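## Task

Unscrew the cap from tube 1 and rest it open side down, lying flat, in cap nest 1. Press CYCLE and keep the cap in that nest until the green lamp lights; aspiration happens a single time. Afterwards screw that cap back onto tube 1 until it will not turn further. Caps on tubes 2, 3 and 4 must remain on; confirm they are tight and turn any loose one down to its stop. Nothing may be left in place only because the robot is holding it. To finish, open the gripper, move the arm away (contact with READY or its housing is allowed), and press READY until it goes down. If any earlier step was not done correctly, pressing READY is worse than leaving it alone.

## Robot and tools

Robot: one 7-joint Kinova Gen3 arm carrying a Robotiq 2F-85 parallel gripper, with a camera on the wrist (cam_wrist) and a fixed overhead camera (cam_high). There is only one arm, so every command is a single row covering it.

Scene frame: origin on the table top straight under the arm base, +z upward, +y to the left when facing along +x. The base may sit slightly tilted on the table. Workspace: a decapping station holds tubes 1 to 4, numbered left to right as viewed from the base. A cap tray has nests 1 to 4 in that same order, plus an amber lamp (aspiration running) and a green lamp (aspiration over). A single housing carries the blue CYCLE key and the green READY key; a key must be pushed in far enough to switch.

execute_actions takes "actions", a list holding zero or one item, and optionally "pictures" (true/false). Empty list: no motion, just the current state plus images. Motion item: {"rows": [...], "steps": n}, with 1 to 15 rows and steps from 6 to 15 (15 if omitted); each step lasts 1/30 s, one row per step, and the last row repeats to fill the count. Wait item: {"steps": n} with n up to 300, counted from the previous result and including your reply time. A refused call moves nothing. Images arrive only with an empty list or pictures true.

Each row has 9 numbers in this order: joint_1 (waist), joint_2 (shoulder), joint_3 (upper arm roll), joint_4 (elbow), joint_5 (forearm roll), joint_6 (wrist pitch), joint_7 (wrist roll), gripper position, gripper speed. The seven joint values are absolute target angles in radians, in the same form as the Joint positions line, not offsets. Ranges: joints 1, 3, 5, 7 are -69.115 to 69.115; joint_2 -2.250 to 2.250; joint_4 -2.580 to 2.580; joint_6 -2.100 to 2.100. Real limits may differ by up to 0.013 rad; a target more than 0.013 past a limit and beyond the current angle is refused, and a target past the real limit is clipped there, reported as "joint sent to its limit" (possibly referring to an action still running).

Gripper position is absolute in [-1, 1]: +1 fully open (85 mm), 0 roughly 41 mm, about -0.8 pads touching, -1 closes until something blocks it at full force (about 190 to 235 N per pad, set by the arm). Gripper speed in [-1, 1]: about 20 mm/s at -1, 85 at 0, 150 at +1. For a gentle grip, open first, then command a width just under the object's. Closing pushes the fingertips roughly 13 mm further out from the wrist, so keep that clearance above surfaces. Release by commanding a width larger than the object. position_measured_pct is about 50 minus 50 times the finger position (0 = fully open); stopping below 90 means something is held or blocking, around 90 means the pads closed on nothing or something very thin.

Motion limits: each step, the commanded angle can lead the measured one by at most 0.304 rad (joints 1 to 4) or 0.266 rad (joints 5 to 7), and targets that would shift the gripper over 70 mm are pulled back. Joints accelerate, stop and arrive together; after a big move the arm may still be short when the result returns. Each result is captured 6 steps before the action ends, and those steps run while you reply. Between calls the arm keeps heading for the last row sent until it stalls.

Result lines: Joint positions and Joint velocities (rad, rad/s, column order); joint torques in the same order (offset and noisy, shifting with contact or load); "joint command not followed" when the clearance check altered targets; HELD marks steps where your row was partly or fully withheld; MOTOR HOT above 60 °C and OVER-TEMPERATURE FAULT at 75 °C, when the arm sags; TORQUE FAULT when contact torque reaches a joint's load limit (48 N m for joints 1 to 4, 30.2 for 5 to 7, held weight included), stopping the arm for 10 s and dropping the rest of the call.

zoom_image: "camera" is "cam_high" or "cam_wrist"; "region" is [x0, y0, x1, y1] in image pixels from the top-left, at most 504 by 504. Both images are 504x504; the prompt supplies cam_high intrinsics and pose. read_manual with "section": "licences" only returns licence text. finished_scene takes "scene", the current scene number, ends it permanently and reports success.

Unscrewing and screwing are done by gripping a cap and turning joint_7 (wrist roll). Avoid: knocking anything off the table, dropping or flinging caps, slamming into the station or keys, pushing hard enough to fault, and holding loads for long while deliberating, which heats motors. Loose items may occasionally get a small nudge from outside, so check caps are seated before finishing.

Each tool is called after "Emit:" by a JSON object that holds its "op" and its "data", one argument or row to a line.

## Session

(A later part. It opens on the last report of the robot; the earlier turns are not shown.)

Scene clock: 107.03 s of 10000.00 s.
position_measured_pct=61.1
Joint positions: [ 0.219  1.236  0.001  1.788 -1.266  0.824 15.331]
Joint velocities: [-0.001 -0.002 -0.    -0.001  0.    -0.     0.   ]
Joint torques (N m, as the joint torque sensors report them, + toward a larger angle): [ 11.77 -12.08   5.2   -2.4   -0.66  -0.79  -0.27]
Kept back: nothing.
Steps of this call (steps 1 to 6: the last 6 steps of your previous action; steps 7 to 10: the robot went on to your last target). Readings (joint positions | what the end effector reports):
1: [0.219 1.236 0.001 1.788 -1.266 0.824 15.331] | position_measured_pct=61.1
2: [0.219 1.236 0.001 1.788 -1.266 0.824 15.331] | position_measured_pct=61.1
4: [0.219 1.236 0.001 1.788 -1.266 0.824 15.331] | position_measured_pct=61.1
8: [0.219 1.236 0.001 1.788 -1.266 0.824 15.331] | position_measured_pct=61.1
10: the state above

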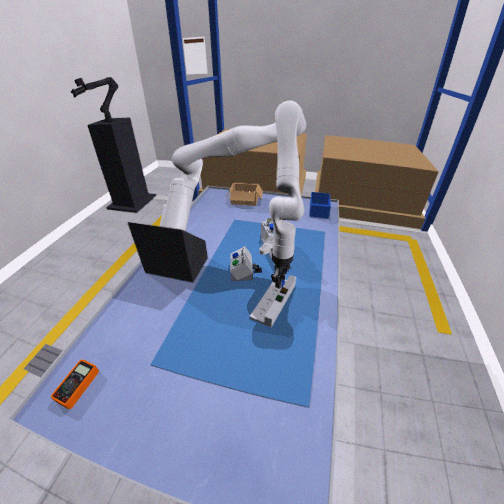

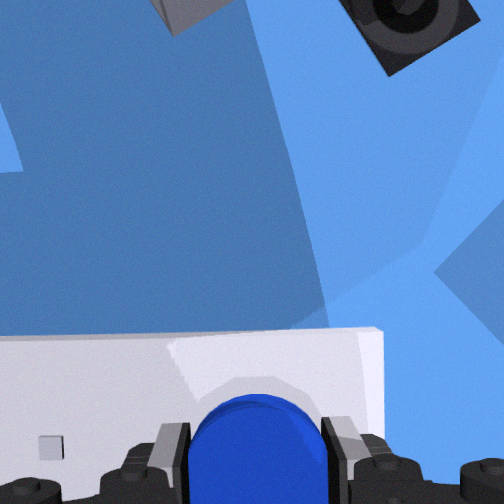

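Emit:
{"op": "execute_actions", "data": {
  "actions": [
    {"rows": [[0.2263, 1.2291, 0.0, 1.7887, -1.2510, 0.8260, 15.3213, -1.0, 0.3],[0.2263, 1.2291, 0.0, 1.7887, -1.2510, 0.8260, 15.3213, -1.0, 0.3],[0.2263, 1.2291, 0.0, 1.7887, -1.2510, 0.8260, 15.3213, -1.0, 0.3],[0.2263, 1.2291, 0.0, 1.7887, -1.2510, 0.8260, 15.3213, -1.0, 0.3],[0.2263, 1.2291, 0.0, 1.7887, -1.2510, 0.8260, 15.3213, -1.0, 0.3],[0.2263, 1.2291, 0.0, 1.7887, -1.2510, 0.8260, 15.3213, -1.0, 0.3],[0.2264, 1.2286, 0.0, 1.7915, -1.2530, 0.8254, 15.3213, -1.0, 0.3],[0.2264, 1.2286, 0.0, 1.7915, -1.2530, 0.8254, 15.3213, -1.0, 0.3],[0.2264, 1.2280, 0.0, 1.7943, -1.2550, 0.8248, 15.3213, -1.0, 0.3]], "steps": 15}
  ]
}}

Emit:
{"op": "execute_actions", "data": {
  "actions": [
    {"steps": 12}
  ],
  "pictures": true
}}

Scene clock: 115.50 s of 10000.00 s.
position_measured_pct=61.1
Joint positions: [ 0.226  1.228 -0.     1.792 -1.253  0.825 15.321]
Joint velocities: [ 0.003 -0.014  0.001  0.055 -0.039 -0.015  0.001]
Joint torques (N m, as the joint torque sensors report them, + toward a larger angle): [ 13.39 -14.18   6.42  -1.26  -0.35  -0.18  -0.28]
Steps of this call (steps 1 to 15: the robot went on to your last target; steps 16 to 245: nothing new was sent; steps 246 to 254: the first 9 steps of this action). Readings (joint positions | what the end effector reports):
246: [0.220 1.235 0.001 1.788 -1.265 0.824 15.330] | position_measured_pct=61.1
247: [0.225 1.230 -0.000 1.789 -1.258 0.825 15.326] | position_measured_pct=61.1
249: [0.227 1.228 0.001 1.788 -1.252 0.826 15.321] | position_measured_pct=61.1
253: [0.226 1.229 -0.000 1.791 -1.253 0.826 15.321] | position_measured_pct=61.1
254: the state above

Scene clock: 115.90 s of 10000.00 s.
position_measured_pct=61.1
Joint positions: [ 0.226  1.228  0.     1.794 -1.255  0.825 15.321]
Joint velocities: [ 0.001 -0.001 -0.    -0.001 -0.    -0.     0.   ]
Joint torques (N m, as the joint torque sensors report them, + toward a larger angle): [ 13.25 -14.07   6.44  -1.61  -0.27  -0.26  -0.37]
Kept back: nothing.
Steps of this call (steps 1 to 6: the last 6 steps of your previous action; steps 7 to 12: the robot went on to your last target). Readings (joint positions | what the end effector reports):
1: [0.226 1.228 0.000 1.794 -1.254 0.825 15.321] | position_measured_pct=61.1
2: [0.226 1.228 -0.000 1.794 -1.255 0.825 15.321] | position_measured_pct=61.1
4: [0.226 1.228 -0.000 1.794 -1.255 0.825 15.321] | position_measured_pct=61.1
8: [0.226 1.228 0.000 1.794 -1.255 0.825 15.321] | position_measured_pct=61.1
12: the state above

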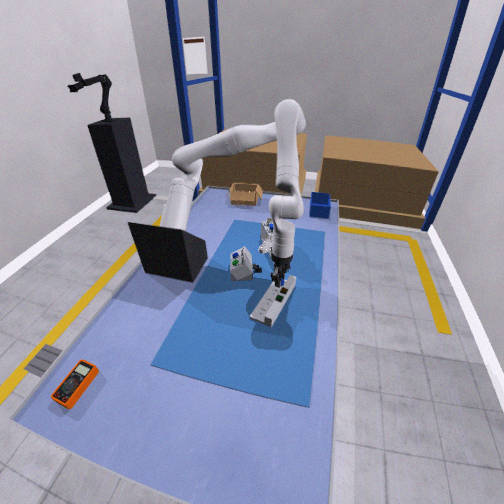

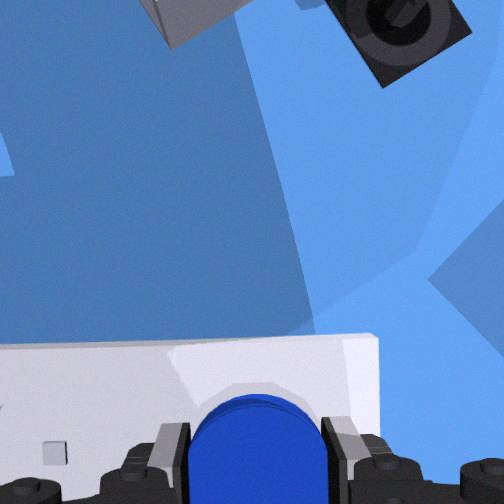

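Emit:
{"op": "execute_actions", "data": {
  "actions": [
    {"rows": [[0.2248, 1.2297, 0.0, 1.7940, -1.2577, 0.8242, 15.3229, -1.0, 0.3],[0.2248, 1.2297, 0.0, 1.7940, -1.2577, 0.8242, 15.3229, -1.0, 0.3],[0.2232, 1.2313, 0.0, 1.7937, -1.2604, 0.8236, 15.3246, -1.0, 0.3],[0.2232, 1.2313, 0.0, 1.7937, -1.2604, 0.8236, 15.3246, -1.0, 0.3],[0.2216, 1.2330, 0.0, 1.7933, -1.2631, 0.8230, 15.3262, -1.0, 0.3],[0.2216, 1.2330, 0.0, 1.7933, -1.2631, 0.8230, 15.3262, -1.0, 0.3],[0.2200, 1.2346, 0.0, 1.7930, -1.2658, 0.8224, 15.3278, -1.0, 0.3]], "steps": 15}
  ]
}}

Emit:
{"op": "execute_actions", "data": {
  "actions": [
    {"steps": 10}
  ],
  "pictures": true
}}

Scene clock: 116.73 s of 10000.00 s.
position_measured_pct=61.1
Joint positions: [ 0.22   1.234 -0.     1.793 -1.266  0.822 15.328]
Joint velocities: [-0.001 -0.001 -0.001  0.    -0.006 -0.     0.004]
Joint torques (N m, as the joint torque sensors report them, + toward a larger angle): [ 13.42 -14.25   6.62  -1.76  -0.29  -0.25  -0.39]
Steps of this call (steps 1 to 15: the robot went on to your last target; step 16: nothing new was sent; steps 17 to 25: the first 9 steps of this action). Readings (joint positions | what the end effector reports):
17: [0.226 1.229 0.000 1.794 -1.256 0.825 15.322] | position_measured_pct=61.1
18: [0.225 1.230 0.000 1.794 -1.257 0.824 15.323] | position_measured_pct=61.1
20: [0.223 1.231 0.000 1.794 -1.260 0.824 15.324] | position_measured_pct=61.1
24: [0.220 1.234 0.000 1.793 -1.265 0.823 15.327] | position_measured_pct=61.1
25: the state above

Scene clock: 117.07 s of 10000.00 s.
position_measured_pct=61.1
Joint positions: [ 0.22   1.235 -0.     1.793 -1.266  0.822 15.328]
Joint velocities: [ 0.001  0.     0.     0.001  0.001 -0.    -0.   ]
Joint torques (N m, as the joint torque sensors report them, + toward a larger angle): [ 13.42 -14.17   6.42  -1.6   -0.28  -0.22  -0.32]
Kept back: nothing.
Steps of this call (steps 1 to 6: the last 6 steps of your previous action; steps 7 to 10: the robot went on to your last target). Readings (joint positions | what the end effector reports):
1: [0.220 1.234 -0.000 1.793 -1.266 0.822 15.328] | position_measured_pct=61.1
2: [0.220 1.234 -0.000 1.793 -1.266 0.822 15.328] | position_measured_pct=61.1
4: [0.220 1.234 -0.000 1.793 -1.266 0.822 15.328] | position_measured_pct=61.1
8: [0.220 1.235 -0.000 1.793 -1.266 0.822 15.328] | position_measured_pct=61.1
10: the state above

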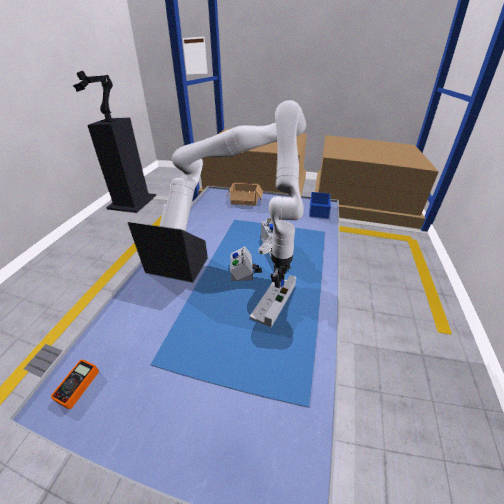

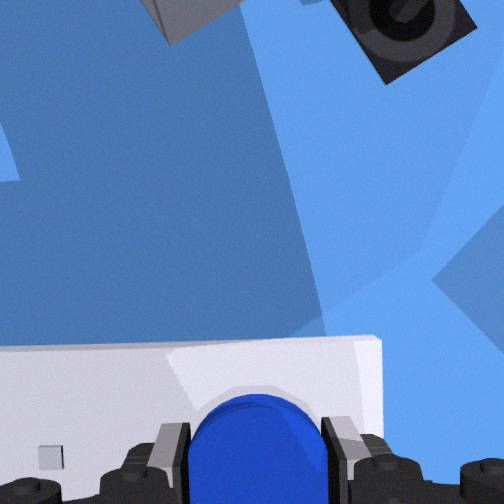

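Emit:
{"op": "zoom_image", "data": {
  "camera": "cam_wrist",
  "region": [170, 340, 340, 460]
}}

Region (170, 340, 340, 460) of cam_wrist's 504x504 image, scaled by 2.965; it fills the top 356 rows of this view, and the rest is white.

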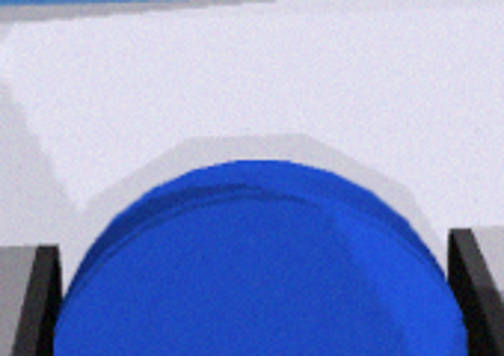

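Emit:
{"op": "execute_actions", "data": {
  "actions": [
    {"rows": [[0.2204, 1.2351, 0.0, 1.7927, -1.2658, 0.8223, 15.3284, -1.0, 0.3],[0.2200, 1.2362, 0.0, 1.7924, -1.2670, 0.8220, 15.3291, -1.0, 0.3],[0.2200, 1.2362, 0.0, 1.7924, -1.2670, 0.8220, 15.3291, -1.0, 0.3],[0.2192, 1.2371, 0.0, 1.7923, -1.2681, 0.8218, 15.3294, -1.0, 0.3],[0.2192, 1.2371, 0.0, 1.7923, -1.2681, 0.8218, 15.3294, -1.0, 0.3],[0.2184, 1.2379, 0.0, 1.7921, -1.2695, 0.8215, 15.3303, -1.0, 0.3],[0.2184, 1.2379, 0.0, 1.7921, -1.2695, 0.8215, 15.3303, -1.0, 0.3],[0.2176, 1.2387, 0.0, 1.7919, -1.2708, 0.8212, 15.3311, -1.0, 0.3]], "steps": 15}
  ]
}}

Emit:
{"op": "execute_actions", "data": {
  "actions": [
    {"steps": 10}
  ],
  "pictures": true
}}

Scene clock: 118.93 s of 10000.00 s.
position_measured_pct=61.1
Joint positions: [ 0.22   1.236  0.001  1.793 -1.269  0.823 15.331]
Joint velocities: [-0.    -0.001 -0.002  0.003 -0.012 -0.006  0.008]
Joint torques (N m, as the joint torque sensors report them, + toward a larger angle): [ 11.15 -11.1    5.19  -2.76  -0.81  -1.22  -0.27]
Steps of this call (steps 1 to 15: the robot went on to your last target; steps 16 to 47: nothing new was sent; steps 48 to 56: the first 9 steps of this action). Readings (joint positions | what the end effector reports):
48: [0.220 1.235 -0.000 1.793 -1.266 0.822 15.328] | position_measured_pct=61.1
49: [0.220 1.235 0.000 1.793 -1.266 0.822 15.328] | position_measured_pct=61.1
51: [0.220 1.236 0.000 1.792 -1.267 0.822 15.329] | position_measured_pct=61.1
55: [0.220 1.236 0.001 1.793 -1.269 0.823 15.330] | position_measured_pct=61.1
56: the state above

Scene clock: 119.27 s of 10000.00 s.
position_measured_pct=61.1
Joint positions: [ 0.22   1.236  0.001  1.793 -1.27   0.822 15.331]
Joint velocities: [ 0.     0.001 -0.     0.    -0.001  0.001  0.   ]
Joint torques (N m, as the joint torque sensors report them, + toward a larger angle): [ 11.68 -11.85   5.31  -2.36  -0.66  -0.87  -0.3 ]
Kept back: nothing.
Steps of this call (steps 1 to 6: the last 6 steps of your previous action; steps 7 to 10: the robot went on to your last target). Readings (joint positions | what the end effector reports):
1: [0.220 1.236 0.001 1.793 -1.270 0.822 15.331] | position_measured_pct=61.1
2: [0.220 1.236 0.001 1.793 -1.270 0.822 15.331] | position_measured_pct=61.1
4: [0.220 1.236 0.001 1.793 -1.270 0.822 15.331] | position_measured_pct=61.1
8: [0.220 1.236 0.001 1.793 -1.270 0.822 15.331] | position_measured_pct=61.1
10: the state above

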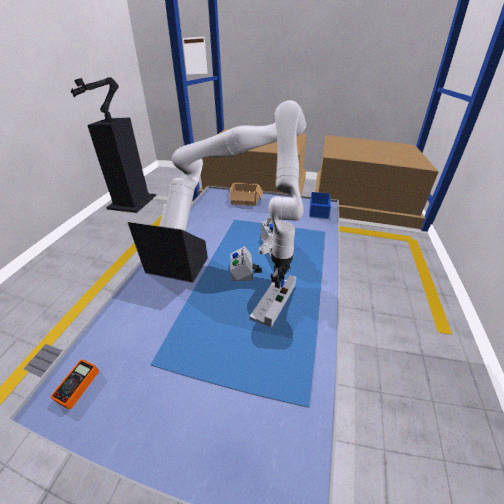

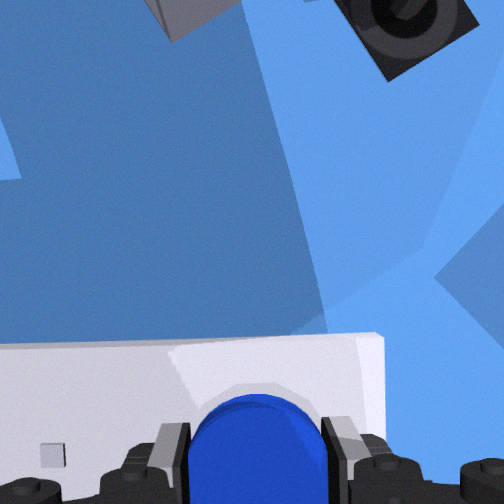

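Emit:
{"op": "zoom_image", "data": {
  "camera": "cam_wrist",
  "region": [170, 340, 340, 460]
}}

Region (170, 340, 340, 460) of cam_wrist's 504x504 image, scaled by 2.965; it fills the top 356 rows of this view, and the rest is white.

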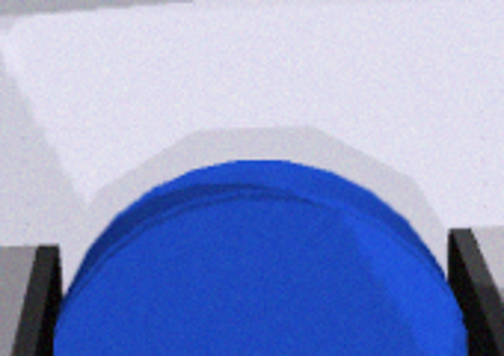

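Emit:
{"op": "execute_actions", "data": {
  "actions": [
    {"rows": [[0.2208, 1.2354, 0.0, 1.7926, -1.2654, 0.8224, 15.3278, -1.0, 0.3]], "steps": 12}
  ]
}}

Emit:
{"op": "execute_actions", "data": {
  "actions": [
    {"steps": 8}
  ],
  "pictures": true
}}

Scene clock: 120.07 s of 10000.00 s.
position_measured_pct=61.1
Joint positions: [ 0.221  1.235 -0.     1.793 -1.265  0.822 15.328]
Joint velocities: [-0.002  0.003 -0.002 -0.001 -0.     0.     0.   ]
Joint torques (N m, as the joint torque sensors report them, + toward a larger angle): [ 13.46 -14.17   6.71  -1.6   -0.28  -0.25  -0.28]
Steps of this call (steps 1 to 15: the robot went on to your last target; steps 16 to 18: nothing new was sent; steps 19 to 24: the first 6 steps of this action). Readings (joint positions | what the end effector reports):
19: [0.221 1.235 0.001 1.793 -1.269 0.822 15.330] | position_measured_pct=61.1
20: [0.222 1.234 0.000 1.793 -1.267 0.823 15.329] | position_measured_pct=61.1
22: [0.221 1.234 0.000 1.793 -1.265 0.822 15.328] | position_measured_pct=61.1
24: the state above

Scene clock: 120.33 s of 10000.00 s.
position_measured_pct=61.1
Joint positions: [ 0.221  1.235 -0.     1.793 -1.265  0.822 15.328]
Joint velocities: [-0.     0.001 -0.     0.003  0.001 -0.    -0.001]
Joint torques (N m, as the joint torque sensors report them, + toward a larger angle): [ 13.36 -14.19   6.33  -1.69  -0.29  -0.26  -0.31]
Kept back: nothing.
Steps of this call (steps 1 to 6: the last 6 steps of your previous action; steps 7 to 8: the robot went on to your last target). Readings (joint positions | what the end effector reports):
1: [0.221 1.235 -0.000 1.793 -1.265 0.822 15.328] | position_measured_pct=61.1
2: [0.221 1.235 -0.000 1.793 -1.265 0.822 15.328] | position_measured_pct=61.1
4: [0.221 1.235 -0.000 1.793 -1.265 0.822 15.328] | position_measured_pct=61.1
8: the state above

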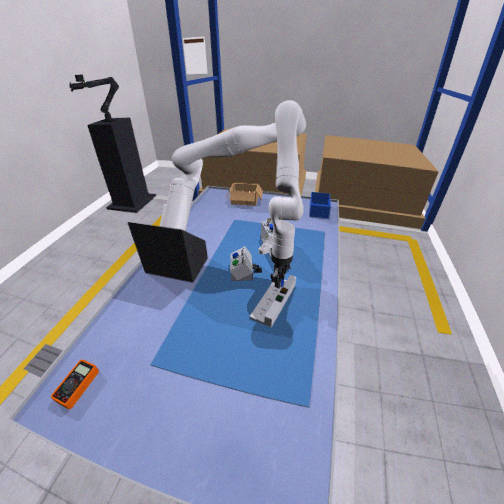

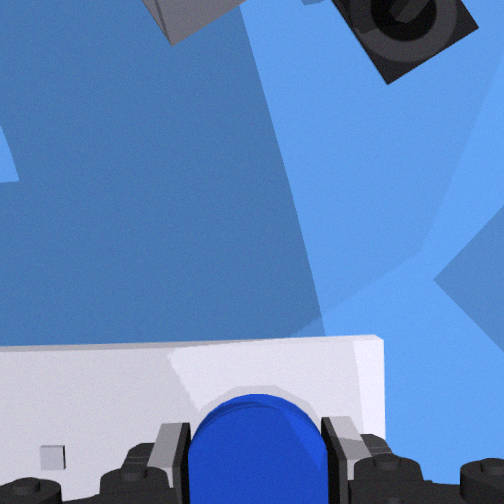

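Emit:
{"op": "zoom_image", "data": {
  "camera": "cam_wrist",
  "region": [170, 340, 340, 460]
}}

Region (170, 340, 340, 460) of cam_wrist's 504x504 image, scaled by 2.965; it fills the top 356 rows of this view, and the rest is white.

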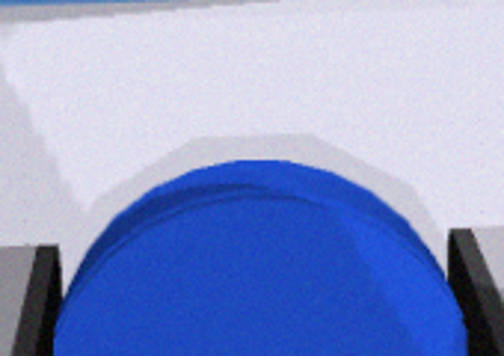

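Emit:
{"op": "execute_actions", "data": {
  "actions": [
    {"rows": [[0.2208, 1.2354, 0.0, 1.7926, -1.2654, 0.8224, 15.3278, 0.05, -0.9]], "steps": 15}
  ]
}}

Emit:
{"op": "execute_actions", "data": {
  "actions": [
    {"steps": 12}
  ],
  "pictures": true
}}

Scene clock: 121.00 s of 10000.00 s.
position_measured_pct=54.8
Joint positions: [ 0.221  1.235  0.     1.793 -1.265  0.822 15.328]
Joint velocities: [-0.001  0.    -0.     0.001 -0.    -0.     0.   ]
Joint torques (N m, as the joint torque sensors report them, + toward a larger angle): [ 13.23 -14.03   6.4   -1.46  -0.26  -0.2   -0.3 ]
Steps of this call (steps 1 to 11: the robot went on to your last target; steps 12 to 20: the first 9 steps of this action). Readings (joint positions | what the end effector reports):
12: [0.221 1.235 0.000 1.793 -1.265 0.822 15.328] | position_measured_pct=61.1
13: [0.221 1.235 -0.000 1.793 -1.265 0.822 15.328] | position_measured_pct=61.1
15: [0.221 1.235 -0.000 1.793 -1.265 0.822 15.328] | position_measured_pct=59.1
19: [0.221 1.235 0.000 1.793 -1.265 0.822 15.328] | position_measured_pct=56.0
20: the state above

Scene clock: 121.40 s of 10000.00 s.
position_measured_pct=47.6
Joint positions: [ 0.221  1.235  0.     1.793 -1.265  0.822 15.328]
Joint velocities: [-0.    -0.     0.    -0.002  0.    -0.    -0.001]
Joint torques (N m, as the joint torque sensors report them, + toward a larger angle): [ 13.36 -14.11   6.39  -1.57  -0.25  -0.27  -0.3 ]
Kept back: nothing.
Steps of this call (steps 1 to 6: the last 6 steps of your previous action; steps 7 to 12: the robot went on to your last target). Readings (joint positions | what the end effector reports):
1: [0.221 1.235 0.000 1.793 -1.265 0.822 15.328] | position_measured_pct=54.0
2: [0.221 1.235 0.000 1.793 -1.265 0.822 15.328] | position_measured_pct=53.2
4: [0.221 1.235 0.000 1.793 -1.265 0.822 15.328] | position_measured_pct=51.2
8: [0.221 1.235 0.000 1.793 -1.265 0.822 15.328] | position_measured_pct=48.0
12: the state above

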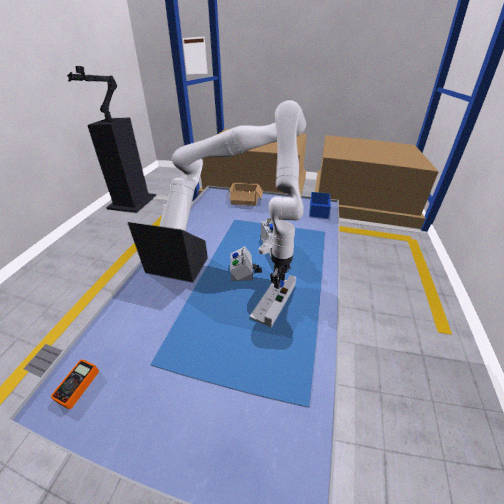

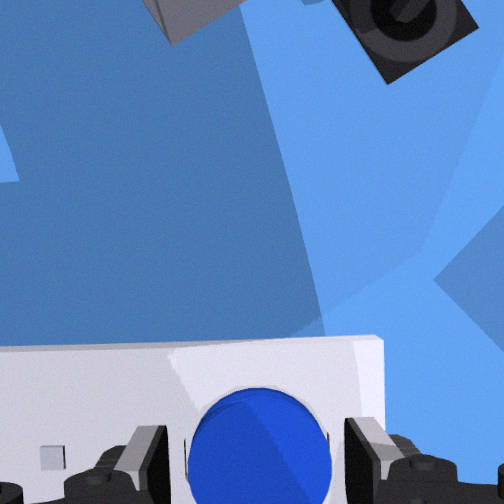

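Emit:
{"op": "execute_actions", "data": {
  "actions": [
    {"rows": [[0.2290, 1.2272, 0.0, 1.7940, -1.2520, 0.8250, 15.3197, 0.05, -0.9],[0.2370, 1.2190, 0.0, 1.7950, -1.2385, 0.8283, 15.3110, 0.05, -0.9],[0.2527, 1.2029, 0.0, 1.7965, -1.2115, 0.8354, 15.2948, 0.05, -0.9],[0.2527, 1.2029, 0.0, 1.7965, -1.2115, 0.8354, 15.2948, 0.05, -0.9],[0.2882, 1.1669, 0.0, 1.7985, -1.1518, 0.8540, 15.2557, 0.05, -0.9],[0.2882, 1.1669, 0.0, 1.7985, -1.1518, 0.8540, 15.2557, 0.05, -0.9],[0.3225, 1.1322, 0.0, 1.7965, -1.0930, 0.8762, 15.218, 0.05, -0.9],[0.3225, 1.1322, 0.0, 1.7965, -1.0930, 0.8762, 15.218, 0.05, -0.9],[0.3559, 1.0985, 0.0, 1.7888, -1.0355, 0.9044, 15.178, 0.05, -0.9],[0.3559, 1.0985, 0.0, 1.7888, -1.0355, 0.9044, 15.178, 0.05, -0.9],[0.3893, 1.0649, 0.0, 1.7812, -0.9781, 0.9326, 15.1377, 0.05, -0.9]], "steps": 15}
  ]
}}

Emit:
{"op": "execute_actions", "data": {
  "actions": [
    {"steps": 15}
  ],
  "pictures": true
}}

Scene clock: 129.97 s of 10000.00 s.
position_measured_pct=47.6
Joint positions: [ 0.31   1.145 -0.     1.797 -1.119  0.867 15.235]
Joint velocities: [ 0.476 -0.473 -0.003 -0.016  0.834  0.316 -0.545]
Joint torques (N m, as the joint torque sensors report them, + toward a larger angle): [ 12.73 -13.18   6.08  -1.64  -0.28   0.01  -0.38]
Steps of this call (steps 1 to 15: the robot went on to your last target; steps 16 to 248: nothing new was sent; steps 249 to 257: the first 9 steps of this action). Readings (joint positions | what the end effector reports):
249: [0.222 1.234 -0.000 1.793 -1.264 0.823 15.327] | position_measured_pct=47.6
250: [0.228 1.228 -0.001 1.794 -1.257 0.824 15.323] | position_measured_pct=47.6
252: [0.245 1.211 -0.001 1.796 -1.230 0.831 15.306] | position_measured_pct=47.6
256: [0.295 1.160 -0.001 1.798 -1.146 0.857 15.252] | position_measured_pct=47.6
257: the state above

Scene clock: 130.47 s of 10000.00 s.
position_measured_pct=47.6
Joint positions: [ 0.389  1.065  0.     1.781 -0.978  0.933 15.138]
Joint velocities: [ 0.004 -0.007 -0.    -0.     0.001  0.    -0.001]
Joint torques (N m, as the joint torque sensors report them, + toward a larger angle): [ 12.79 -13.38   6.13  -3.67  -0.19  -0.19  -0.29]
Kept back: nothing.
Steps of this call (steps 1 to 6: the last 6 steps of your previous action; steps 7 to 15: the robot went on to your last target). Readings (joint positions | what the end effector reports):
1: [0.326 1.128 -0.001 1.796 -1.090 0.879 15.215] | position_measured_pct=47.6
2: [0.342 1.113 0.000 1.793 -1.062 0.892 15.196] | position_measured_pct=47.6
4: [0.372 1.082 0.000 1.785 -1.007 0.919 15.158] | position_measured_pct=47.6
8: [0.385 1.069 0.001 1.781 -0.978 0.932 15.138] | position_measured_pct=47.6
15: the state above

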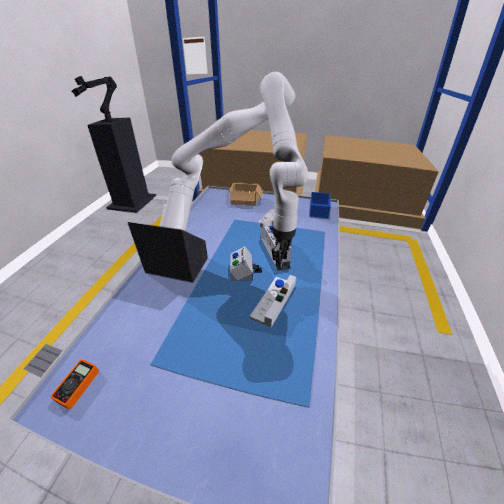

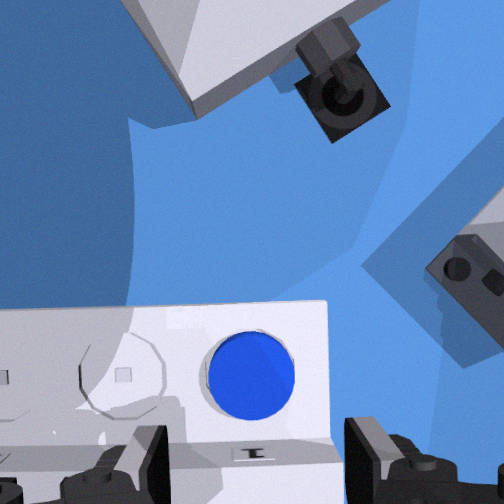

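Emit:
{"op": "zoom_image", "data": {
  "camera": "cam_wrist",
  "region": [180, 310, 330, 460]
}}

Region (180, 310, 330, 460) of cam_wrist's 504x504 image, scaled by 3.360.

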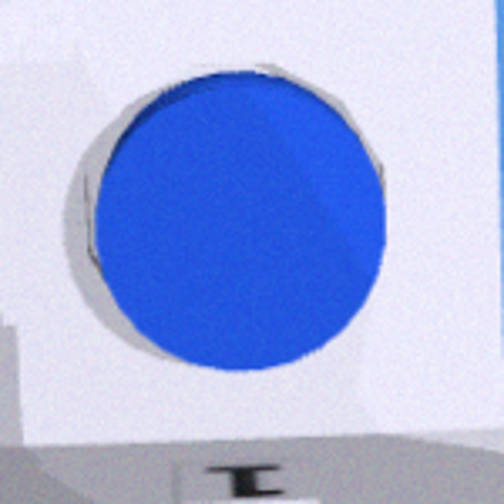

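Emit:
{"op": "zoom_image", "data": {
  "camera": "cam_high",
  "region": [255, 265, 305, 315]
}}

Region (255, 265, 305, 315) of cam_high's 504x504 image, scaled by 10.080, with more detail than that image has.

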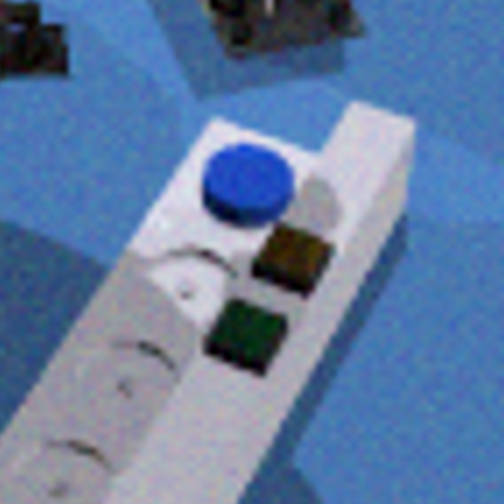

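Emit:
{"op": "execute_actions", "data": {
  "actions": [
    {"rows": [[0.5226, 0.9102, 0.0, 2.2007, -1.0431, 0.8090, 15.4484, 0.05, 0.0]], "steps": 15}
  ]
}}

Emit:
{"op": "execute_actions", "data": {
  "actions": [
    {"steps": 20}
  ],
  "pictures": true
}}

Scene clock: 133.70 s of 10000.00 s.
position_measured_pct=47.6
Joint positions: [ 0.465  0.977  0.001  1.973 -1.015  0.864 15.298]
Joint velocities: [ 0.291 -0.327  0.01   1.116 -0.146 -0.294  0.797]
Joint torques (N m, as the joint torque sensors report them, + toward a larger angle): [  9.95 -10.79   4.46  -3.03  -0.39   0.02  -0.06]
Steps of this call (steps 1 to 15: the robot went on to your last target; steps 16 to 88: nothing new was sent; steps 89 to 97: the first 9 steps of this action). Readings (joint positions | what the end effector reports):
89: [0.390 1.064 -0.000 1.782 -0.978 0.932 15.138] | position_measured_pct=47.6
90: [0.393 1.061 -0.001 1.788 -0.980 0.930 15.143] | position_measured_pct=47.6
92: [0.406 1.045 -0.001 1.815 -0.986 0.919 15.166] | position_measured_pct=47.6
96: [0.454 0.988 0.000 1.935 -1.009 0.874 15.269] | position_measured_pct=47.6
97: the state above

Scene clock: 134.37 s of 10000.00 s.
position_measured_pct=47.6
Joint positions: [ 0.522  0.91   0.     2.201 -1.043  0.809 15.448]
Joint velocities: [ 0.002 -0.001 -0.    -0.001 -0.    -0.     0.   ]
Joint torques (N m, as the joint torque sensors report them, + toward a larger angle): [ 9.31 -9.8   4.64 -2.96 -0.26 -0.18 -0.36]
Kept back: nothing.
Steps of this call (steps 1 to 6: the last 6 steps of your previous action; steps 7 to 20: the robot went on to your last target). Readings (joint positions | what the end effector reports):
1: [0.474 0.966 0.001 2.010 -1.019 0.854 15.323] | position_measured_pct=47.6
2: [0.483 0.956 0.001 2.047 -1.024 0.846 15.348] | position_measured_pct=47.6
4: [0.501 0.936 0.000 2.116 -1.032 0.829 15.393] | position_measured_pct=47.6
8: [0.519 0.915 0.000 2.193 -1.042 0.811 15.444] | position_measured_pct=47.6
20: the state above

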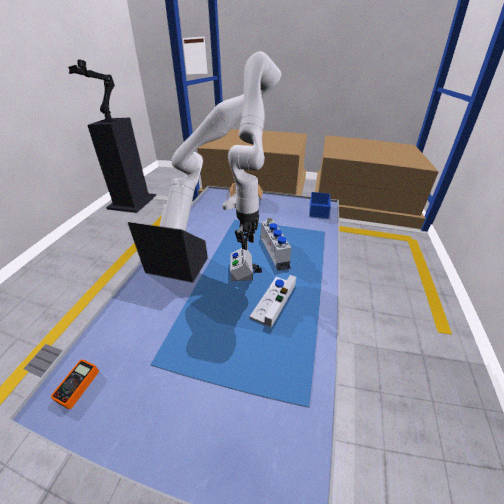

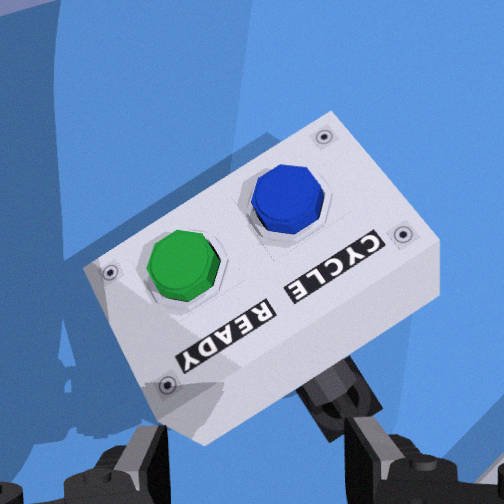

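Emit:
{"op": "zoom_image", "data": {
  "camera": "cam_wrist",
  "region": [60, 90, 460, 460]
}}

Region (60, 90, 460, 460) of cam_wrist's 504x504 image, scaled by 1.260; it fills the top 466 rows of this view, and the rest is white.

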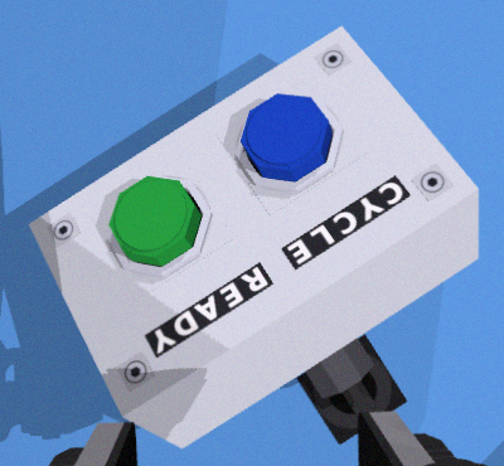

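Emit:
{"op": "zoom_image", "data": {
  "camera": "cam_wrist",
  "region": [230, 140, 350, 260]
}}

Region (230, 140, 350, 260) of cam_wrist's 504x504 image, scaled by 4.200.

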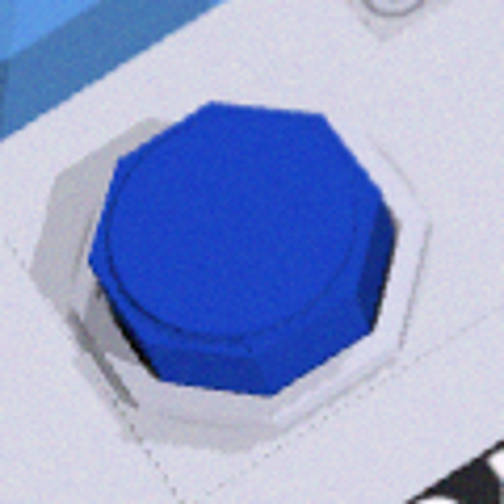

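Emit:
{"op": "zoom_image", "data": {
  "camera": "cam_wrist",
  "region": [125, 205, 245, 325]
}}

Region (125, 205, 245, 325) of cam_wrist's 504x504 image, scaled by 4.200.

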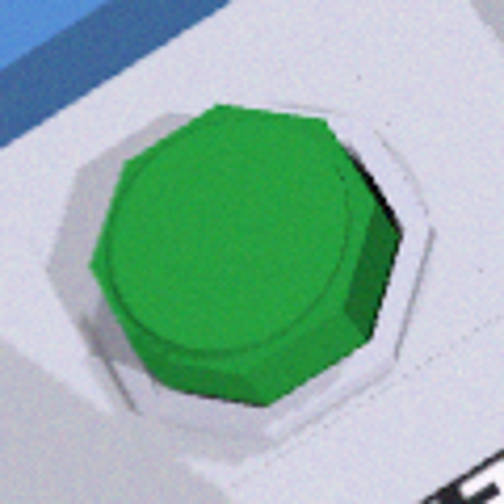

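Emit:
{"op": "execute_actions", "data": {
  "actions": [
    {"rows": [[0.5996, 0.8610, 0.0, 2.4419, -1.1426, 0.7157, 16.2248, 0.05, 0.0]], "steps": 15}
  ]
}}

Emit:
{"op": "execute_actions", "data": {
  "actions": [
    {"steps": 22}
  ],
  "pictures": true
}}

Scene clock: 142.17 s of 10000.00 s.
position_measured_pct=47.6
Joint positions: [ 0.572  0.879  0.     2.354 -1.106  0.75  15.659]
Joint velocities: [ 0.152 -0.095 -0.001  0.551 -0.23  -0.214  1.215]
Joint torques (N m, as the joint torque sensors report them, + toward a larger angle): [ 7.76 -9.34  3.93 -3.87 -0.27 -0.59 -0.44]
Steps of this call (steps 1 to 15: the robot went on to your last target; steps 16 to 225: nothing new was sent; steps 226 to 234: the first 9 steps of this action). Readings (joint positions | what the end effector reports):
226: [0.523 0.910 -0.000 2.202 -1.044 0.809 15.449] | position_measured_pct=47.6
227: [0.525 0.908 -0.000 2.207 -1.046 0.806 15.455] | position_measured_pct=47.6
229: [0.535 0.902 -0.000 2.234 -1.057 0.796 15.484] | position_measured_pct=47.6
233: [0.566 0.882 0.000 2.334 -1.098 0.757 15.618] | position_measured_pct=47.6
234: the state above

Scene clock: 142.90 s of 10000.00 s.
position_measured_pct=47.6
Joint positions: [ 0.6    0.861  0.     2.442 -1.143  0.716 16.225]
Joint velocities: [ 0.001 -0.001  0.     0.003  0.001 -0.     0.001]
Joint torques (N m, as the joint torque sensors report them, + toward a larger angle): [ 7.34 -8.17  3.46 -2.09 -0.25 -0.29 -0.26]
Kept back: nothing.
Steps of this call (steps 1 to 6: the last 6 steps of your previous action; steps 7 to 22: the robot went on to your last target). Readings (joint positions | what the end effector reports):
1: [0.577 0.876 0.000 2.371 -1.113 0.743 15.699] | position_measured_pct=47.6
2: [0.581 0.873 0.000 2.385 -1.119 0.738 15.740] | position_measured_pct=47.6
4: [0.587 0.869 0.000 2.405 -1.127 0.730 15.821] | position_measured_pct=47.6
8: [0.594 0.865 0.000 2.426 -1.136 0.722 15.984] | position_measured_pct=47.6
22: the state above

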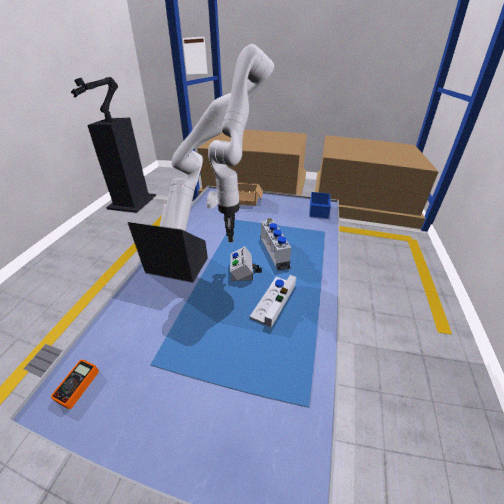

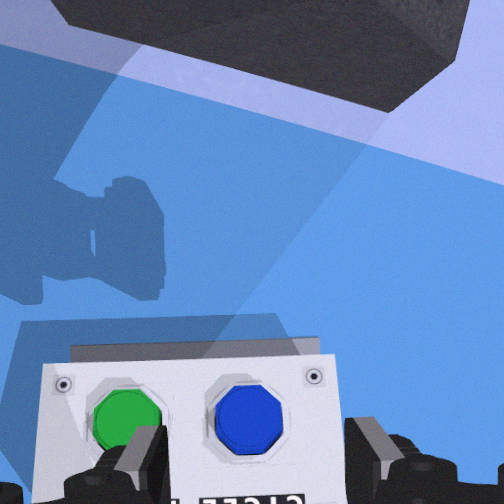

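Emit:
{"op": "zoom_image", "data": {
  "camera": "cam_wrist",
  "region": [190, 360, 320, 490]
}}

Region (190, 360, 320, 490) of cam_wrist's 504x504 image, scaled by 3.877.

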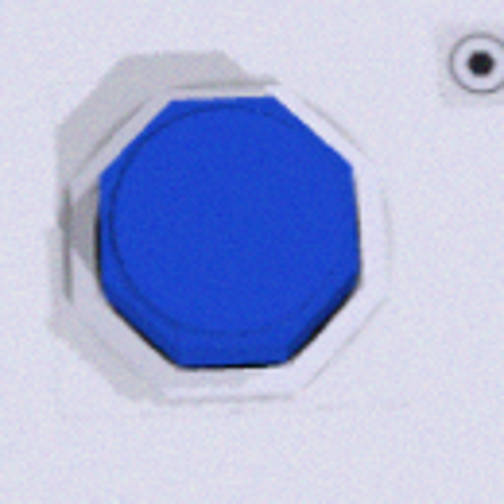

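Emit:
{"op": "execute_actions", "data": {
  "actions": [
    {"rows": [[0.4604, 1.0813, 0.0, 2.5071, -1.6160, 0.7023, 16.6685, -0.9, 0.5]], "steps": 15}
  ]
}}

Emit:
{"op": "execute_actions", "data": {
  "actions": [
    {"steps": 15}
  ],
  "pictures": true
}}

Scene clock: 203.20 s of 10000.00 s.
position_measured_pct=73.8
Joint positions: [ 0.508  1.006 -0.     2.485 -1.363  0.707 16.445]
Joint velocities: [-0.269  0.425 -0.001  0.143 -1.215 -0.029  1.213]
Joint torques (N m, as the joint torque sensors report them, + toward a larger angle): [ 8.31 -9.95  3.76 -0.83 -0.14 -0.54 -0.3 ]
Steps of this call (steps 1 to 15: the robot went on to your last target; steps 16 to 1800: nothing new was sent; steps 1801 to 1809: the first 9 steps of this action). Readings (joint positions | what the end effector reports):
1801: [0.599 0.863 0.000 2.442 -1.144 0.716 16.226] | position_measured_pct=47.6
1802: [0.594 0.870 0.000 2.444 -1.150 0.715 16.232] | position_measured_pct=48.4
1804: [0.575 0.900 0.001 2.452 -1.182 0.714 16.264] | position_measured_pct=54.0
1808: [0.518 0.990 -0.000 2.480 -1.322 0.708 16.405] | position_measured_pct=69.4
1809: the state above

Scene clock: 203.70 s of 10000.00 s.
position_measured_pct=90.9
Joint positions: [ 0.461  1.081 -0.     2.507 -1.616  0.702 16.668]
Joint velocities: [-0.003  0.009  0.     0.002 -0.001 -0.     0.   ]
Joint torques (N m, as the joint torque sensors report them, + toward a larger angle): [ 8.28 -9.5   3.6   0.67 -0.25 -0.21 -0.31]
Kept back: nothing.
Steps of this call (steps 1 to 6: the last 6 steps of your previous action; steps 7 to 15: the robot went on to your last target). Readings (joint positions | what the end effector reports):
1: [0.500 1.019 -0.000 2.489 -1.404 0.706 16.485] | position_measured_pct=77.8
2: [0.492 1.031 -0.000 2.493 -1.444 0.705 16.522] | position_measured_pct=81.7
4: [0.477 1.054 -0.000 2.500 -1.525 0.704 16.592] | position_measured_pct=89.7
8: [0.464 1.076 -0.000 2.506 -1.614 0.702 16.667] | position_measured_pct=90.9
15: the state above

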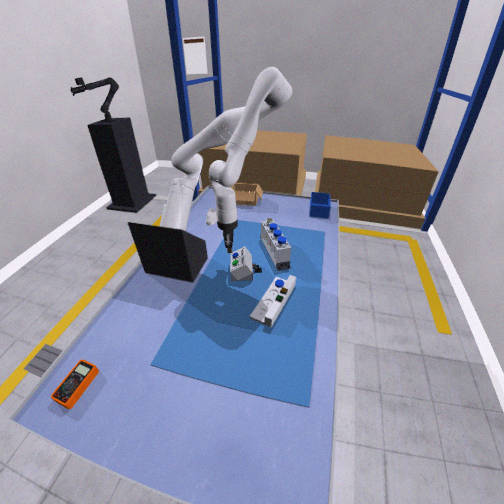

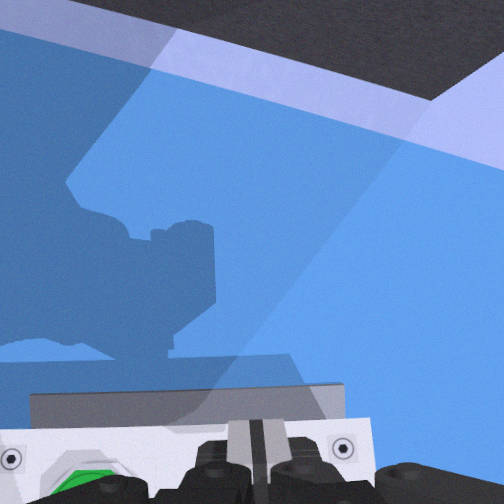

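Emit:
{"op": "execute_actions", "data": {
  "actions": []
}}

Scene clock: 205.30 s of 10000.00 s.
position_measured_pct=90.9
Joint positions: [ 0.46   1.081 -0.     2.507 -1.616  0.702 16.668]
Joint velocities: [ 0.    -0.    -0.     0.     0.001  0.    -0.001]
Joint torques (N m, as the joint torque sensors report them, + toward a larger angle): [ 8.21 -9.28  3.54  0.72 -0.32 -0.29 -0.29]
Kept back: nothing.
Steps of this call (steps 1 to 15: the robot went on to your last target; steps 16 to 48: nothing new was sent). Readings (joint positions | what the end effector reports):
1: [0.461 1.081 -0.000 2.507 -1.616 0.702 16.668] | position_measured_pct=90.9
2: [0.461 1.081 -0.000 2.507 -1.616 0.702 16.668] | position_measured_pct=90.9
4: [0.461 1.081 -0.000 2.507 -1.616 0.702 16.668] | position_measured_pct=90.9
8: [0.460 1.081 -0.000 2.507 -1.616 0.702 16.668] | position_measured_pct=90.9
48: the state above
The arm was judged still, so your last target was given up. Only a new action makes it travel on or press farther. Fingers that are still opening or closing keep moving.

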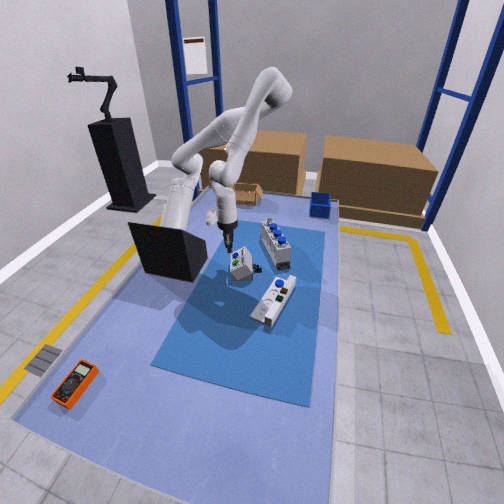

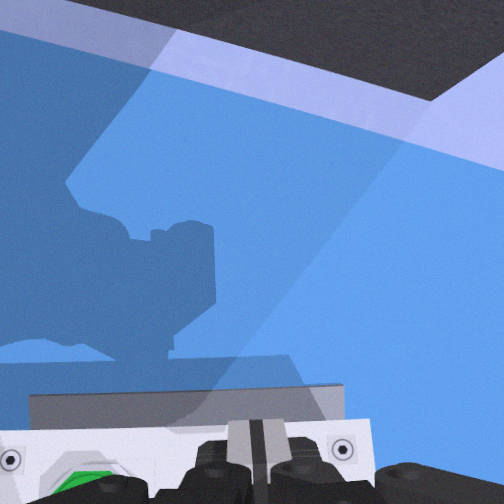

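Emit:
{"op": "execute_actions", "data": {
  "actions": [
    {"rows": [[0.4172,1.1019,0,2.4982,-1.6662,0.7222,16.6838,-0.9,0.5]], "steps": 15}
  ],
  "pictures": false
}}

Emit:
{"op": "execute_actions", "data": {
  "actions": [
    {"rows": [[0.3992,1.1105,0,2.4944,-1.6871,0.7306,16.6901,-0.9,0.5]], "steps": 15}
  ],
  "pictures": true
}}

Scene clock: 205.93 s of 10000.00 s.
position_measured_pct=90.9
Joint positions: [ 0.419  1.101 -0.     2.498 -1.666  0.722 16.684]
Joint velocities: [-0.017  0.008  0.001  0.     0.002  0.     0.   ]
Joint torques (N m, as the joint torque sensors report them, + toward a larger angle): [ 8.57 -9.24  4.02  1.03 -0.19 -0.25 -0.3 ]
Steps of this call (steps 1 to 10: nothing new was sent; steps 11 to 19: the first 9 steps of this action). Readings (joint positions | what the end effector reports):
11: [0.459 1.082 0.000 2.507 -1.617 0.703 16.669] | position_measured_pct=90.9
12: [0.451 1.085 0.001 2.506 -1.623 0.705 16.670] | position_measured_pct=90.9
14: [0.427 1.097 0.000 2.501 -1.649 0.716 16.679] | position_measured_pct=90.9
18: [0.420 1.101 -0.000 2.498 -1.666 0.722 16.684] | position_measured_pct=90.9
19: the state above

Scene clock: 206.43 s of 10000.00 s.
position_measured_pct=90.9
Joint positions: [ 0.4    1.11   0.     2.495 -1.687  0.731 16.69 ]
Joint velocities: [-0.003 -0.001  0.002 -0.002 -0.     0.     0.   ]
Joint torques (N m, as the joint torque sensors report them, + toward a larger angle): [ 7.98 -9.12  3.41  0.91 -0.36 -0.25 -0.29]
Steps of this call (steps 1 to 6: the last 6 steps of your previous action; steps 7 to 15: the first 9 steps of this action). Readings (joint positions | what the end effector reports):
7: [0.416 1.103 0.000 2.498 -1.667 0.723 16.684] | position_measured_pct=90.9
8: [0.409 1.106 0.001 2.497 -1.673 0.725 16.686] | position_measured_pct=90.9
10: [0.400 1.110 -0.000 2.495 -1.686 0.730 16.690] | position_measured_pct=90.9
14: [0.400 1.110 0.000 2.495 -1.687 0.731 16.690] | position_measured_pct=90.9
15: the state above

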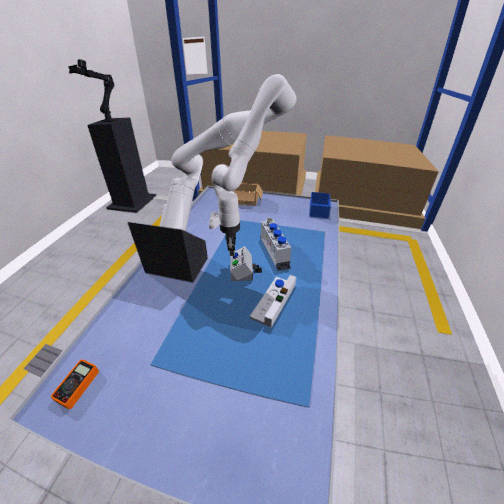

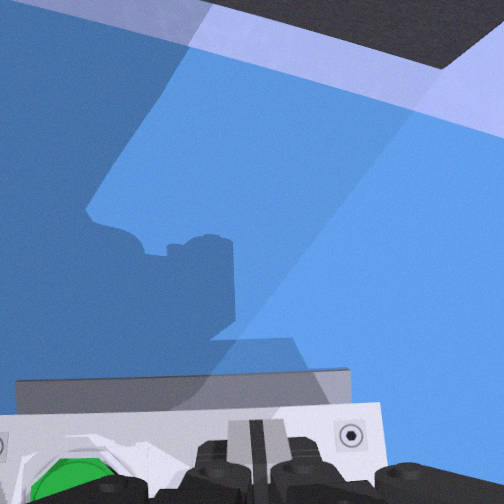

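Emit:
{"op": "execute_actions", "data": {
  "actions": [
    {"rows": [[0.3884,1.1157,0,2.4922,-1.6997,0.7356,16.6939,-0.9,0.5]], "steps": 15}
  ],
  "pictures": false
}}

Emit:
{"op": "execute_actions", "data": {
  "actions": [
    {"rows": [[0.3776,1.1209,0,2.4900,-1.7123,0.7406,16.6977,-0.9,0.5]], "steps": 15}
  ],
  "pictures": true
}}

Scene clock: 207.00 s of 10000.00 s.
position_measured_pct=90.9
Joint positions: [ 0.389  1.115  0.001  2.493 -1.699  0.735 16.694]
Joint velocities: [-0.002  0.004 -0.    -0.002 -0.001  0.    -0.   ]
Joint torques (N m, as the joint torque sensors report them, + toward a larger angle): [ 7.98 -9.4   3.21  0.06 -0.51  0.06 -0.34]
Steps of this call (steps 1 to 6: the last 6 steps of your previous action; steps 7 to 8: the robot went on to your last target; steps 9 to 17: the first 9 steps of this action). Readings (joint positions | what the end effector reports):
9: [0.398 1.111 0.001 2.494 -1.688 0.731 16.690] | position_measured_pct=90.9
10: [0.392 1.114 0.001 2.494 -1.693 0.733 16.692] | position_measured_pct=90.9
12: [0.390 1.115 0.001 2.493 -1.699 0.734 16.694] | position_measured_pct=90.9
16: [0.389 1.115 0.001 2.493 -1.699 0.735 16.694] | position_measured_pct=90.9
17: the state above

Scene clock: 207.50 s of 10000.00 s.
position_measured_pct=90.9
Joint positions: [ 0.379  1.121  0.001  2.492 -1.711  0.739 16.698]
Joint velocities: [-0.003  0.    -0.    -0.001 -0.001  0.     0.   ]
Joint torques (N m, as the joint torque sensors report them, + toward a larger angle): [ 8.42 -9.36  2.73 -0.12 -0.81  0.44 -0.29]
Steps of this call (steps 1 to 6: the last 6 steps of your previous action; steps 7 to 15: the first 9 steps of this action). Readings (joint positions | what the end effector reports):
7: [0.387 1.116 0.001 2.493 -1.700 0.735 16.694] | position_measured_pct=90.9
8: [0.381 1.119 0.002 2.492 -1.705 0.737 16.696] | position_measured_pct=90.9
10: [0.379 1.120 0.001 2.492 -1.711 0.739 16.698] | position_measured_pct=90.9
14: [0.379 1.121 0.001 2.492 -1.711 0.739 16.698] | position_measured_pct=90.9
15: the state above

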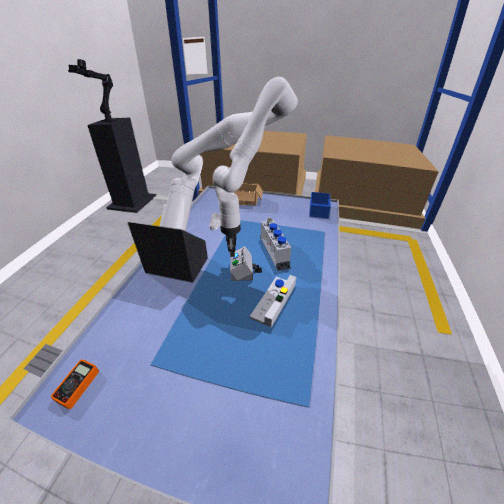

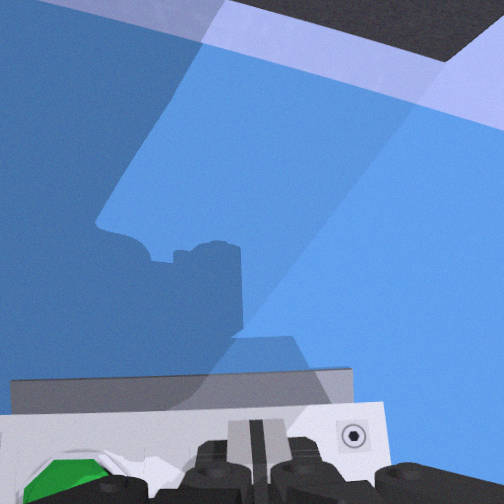

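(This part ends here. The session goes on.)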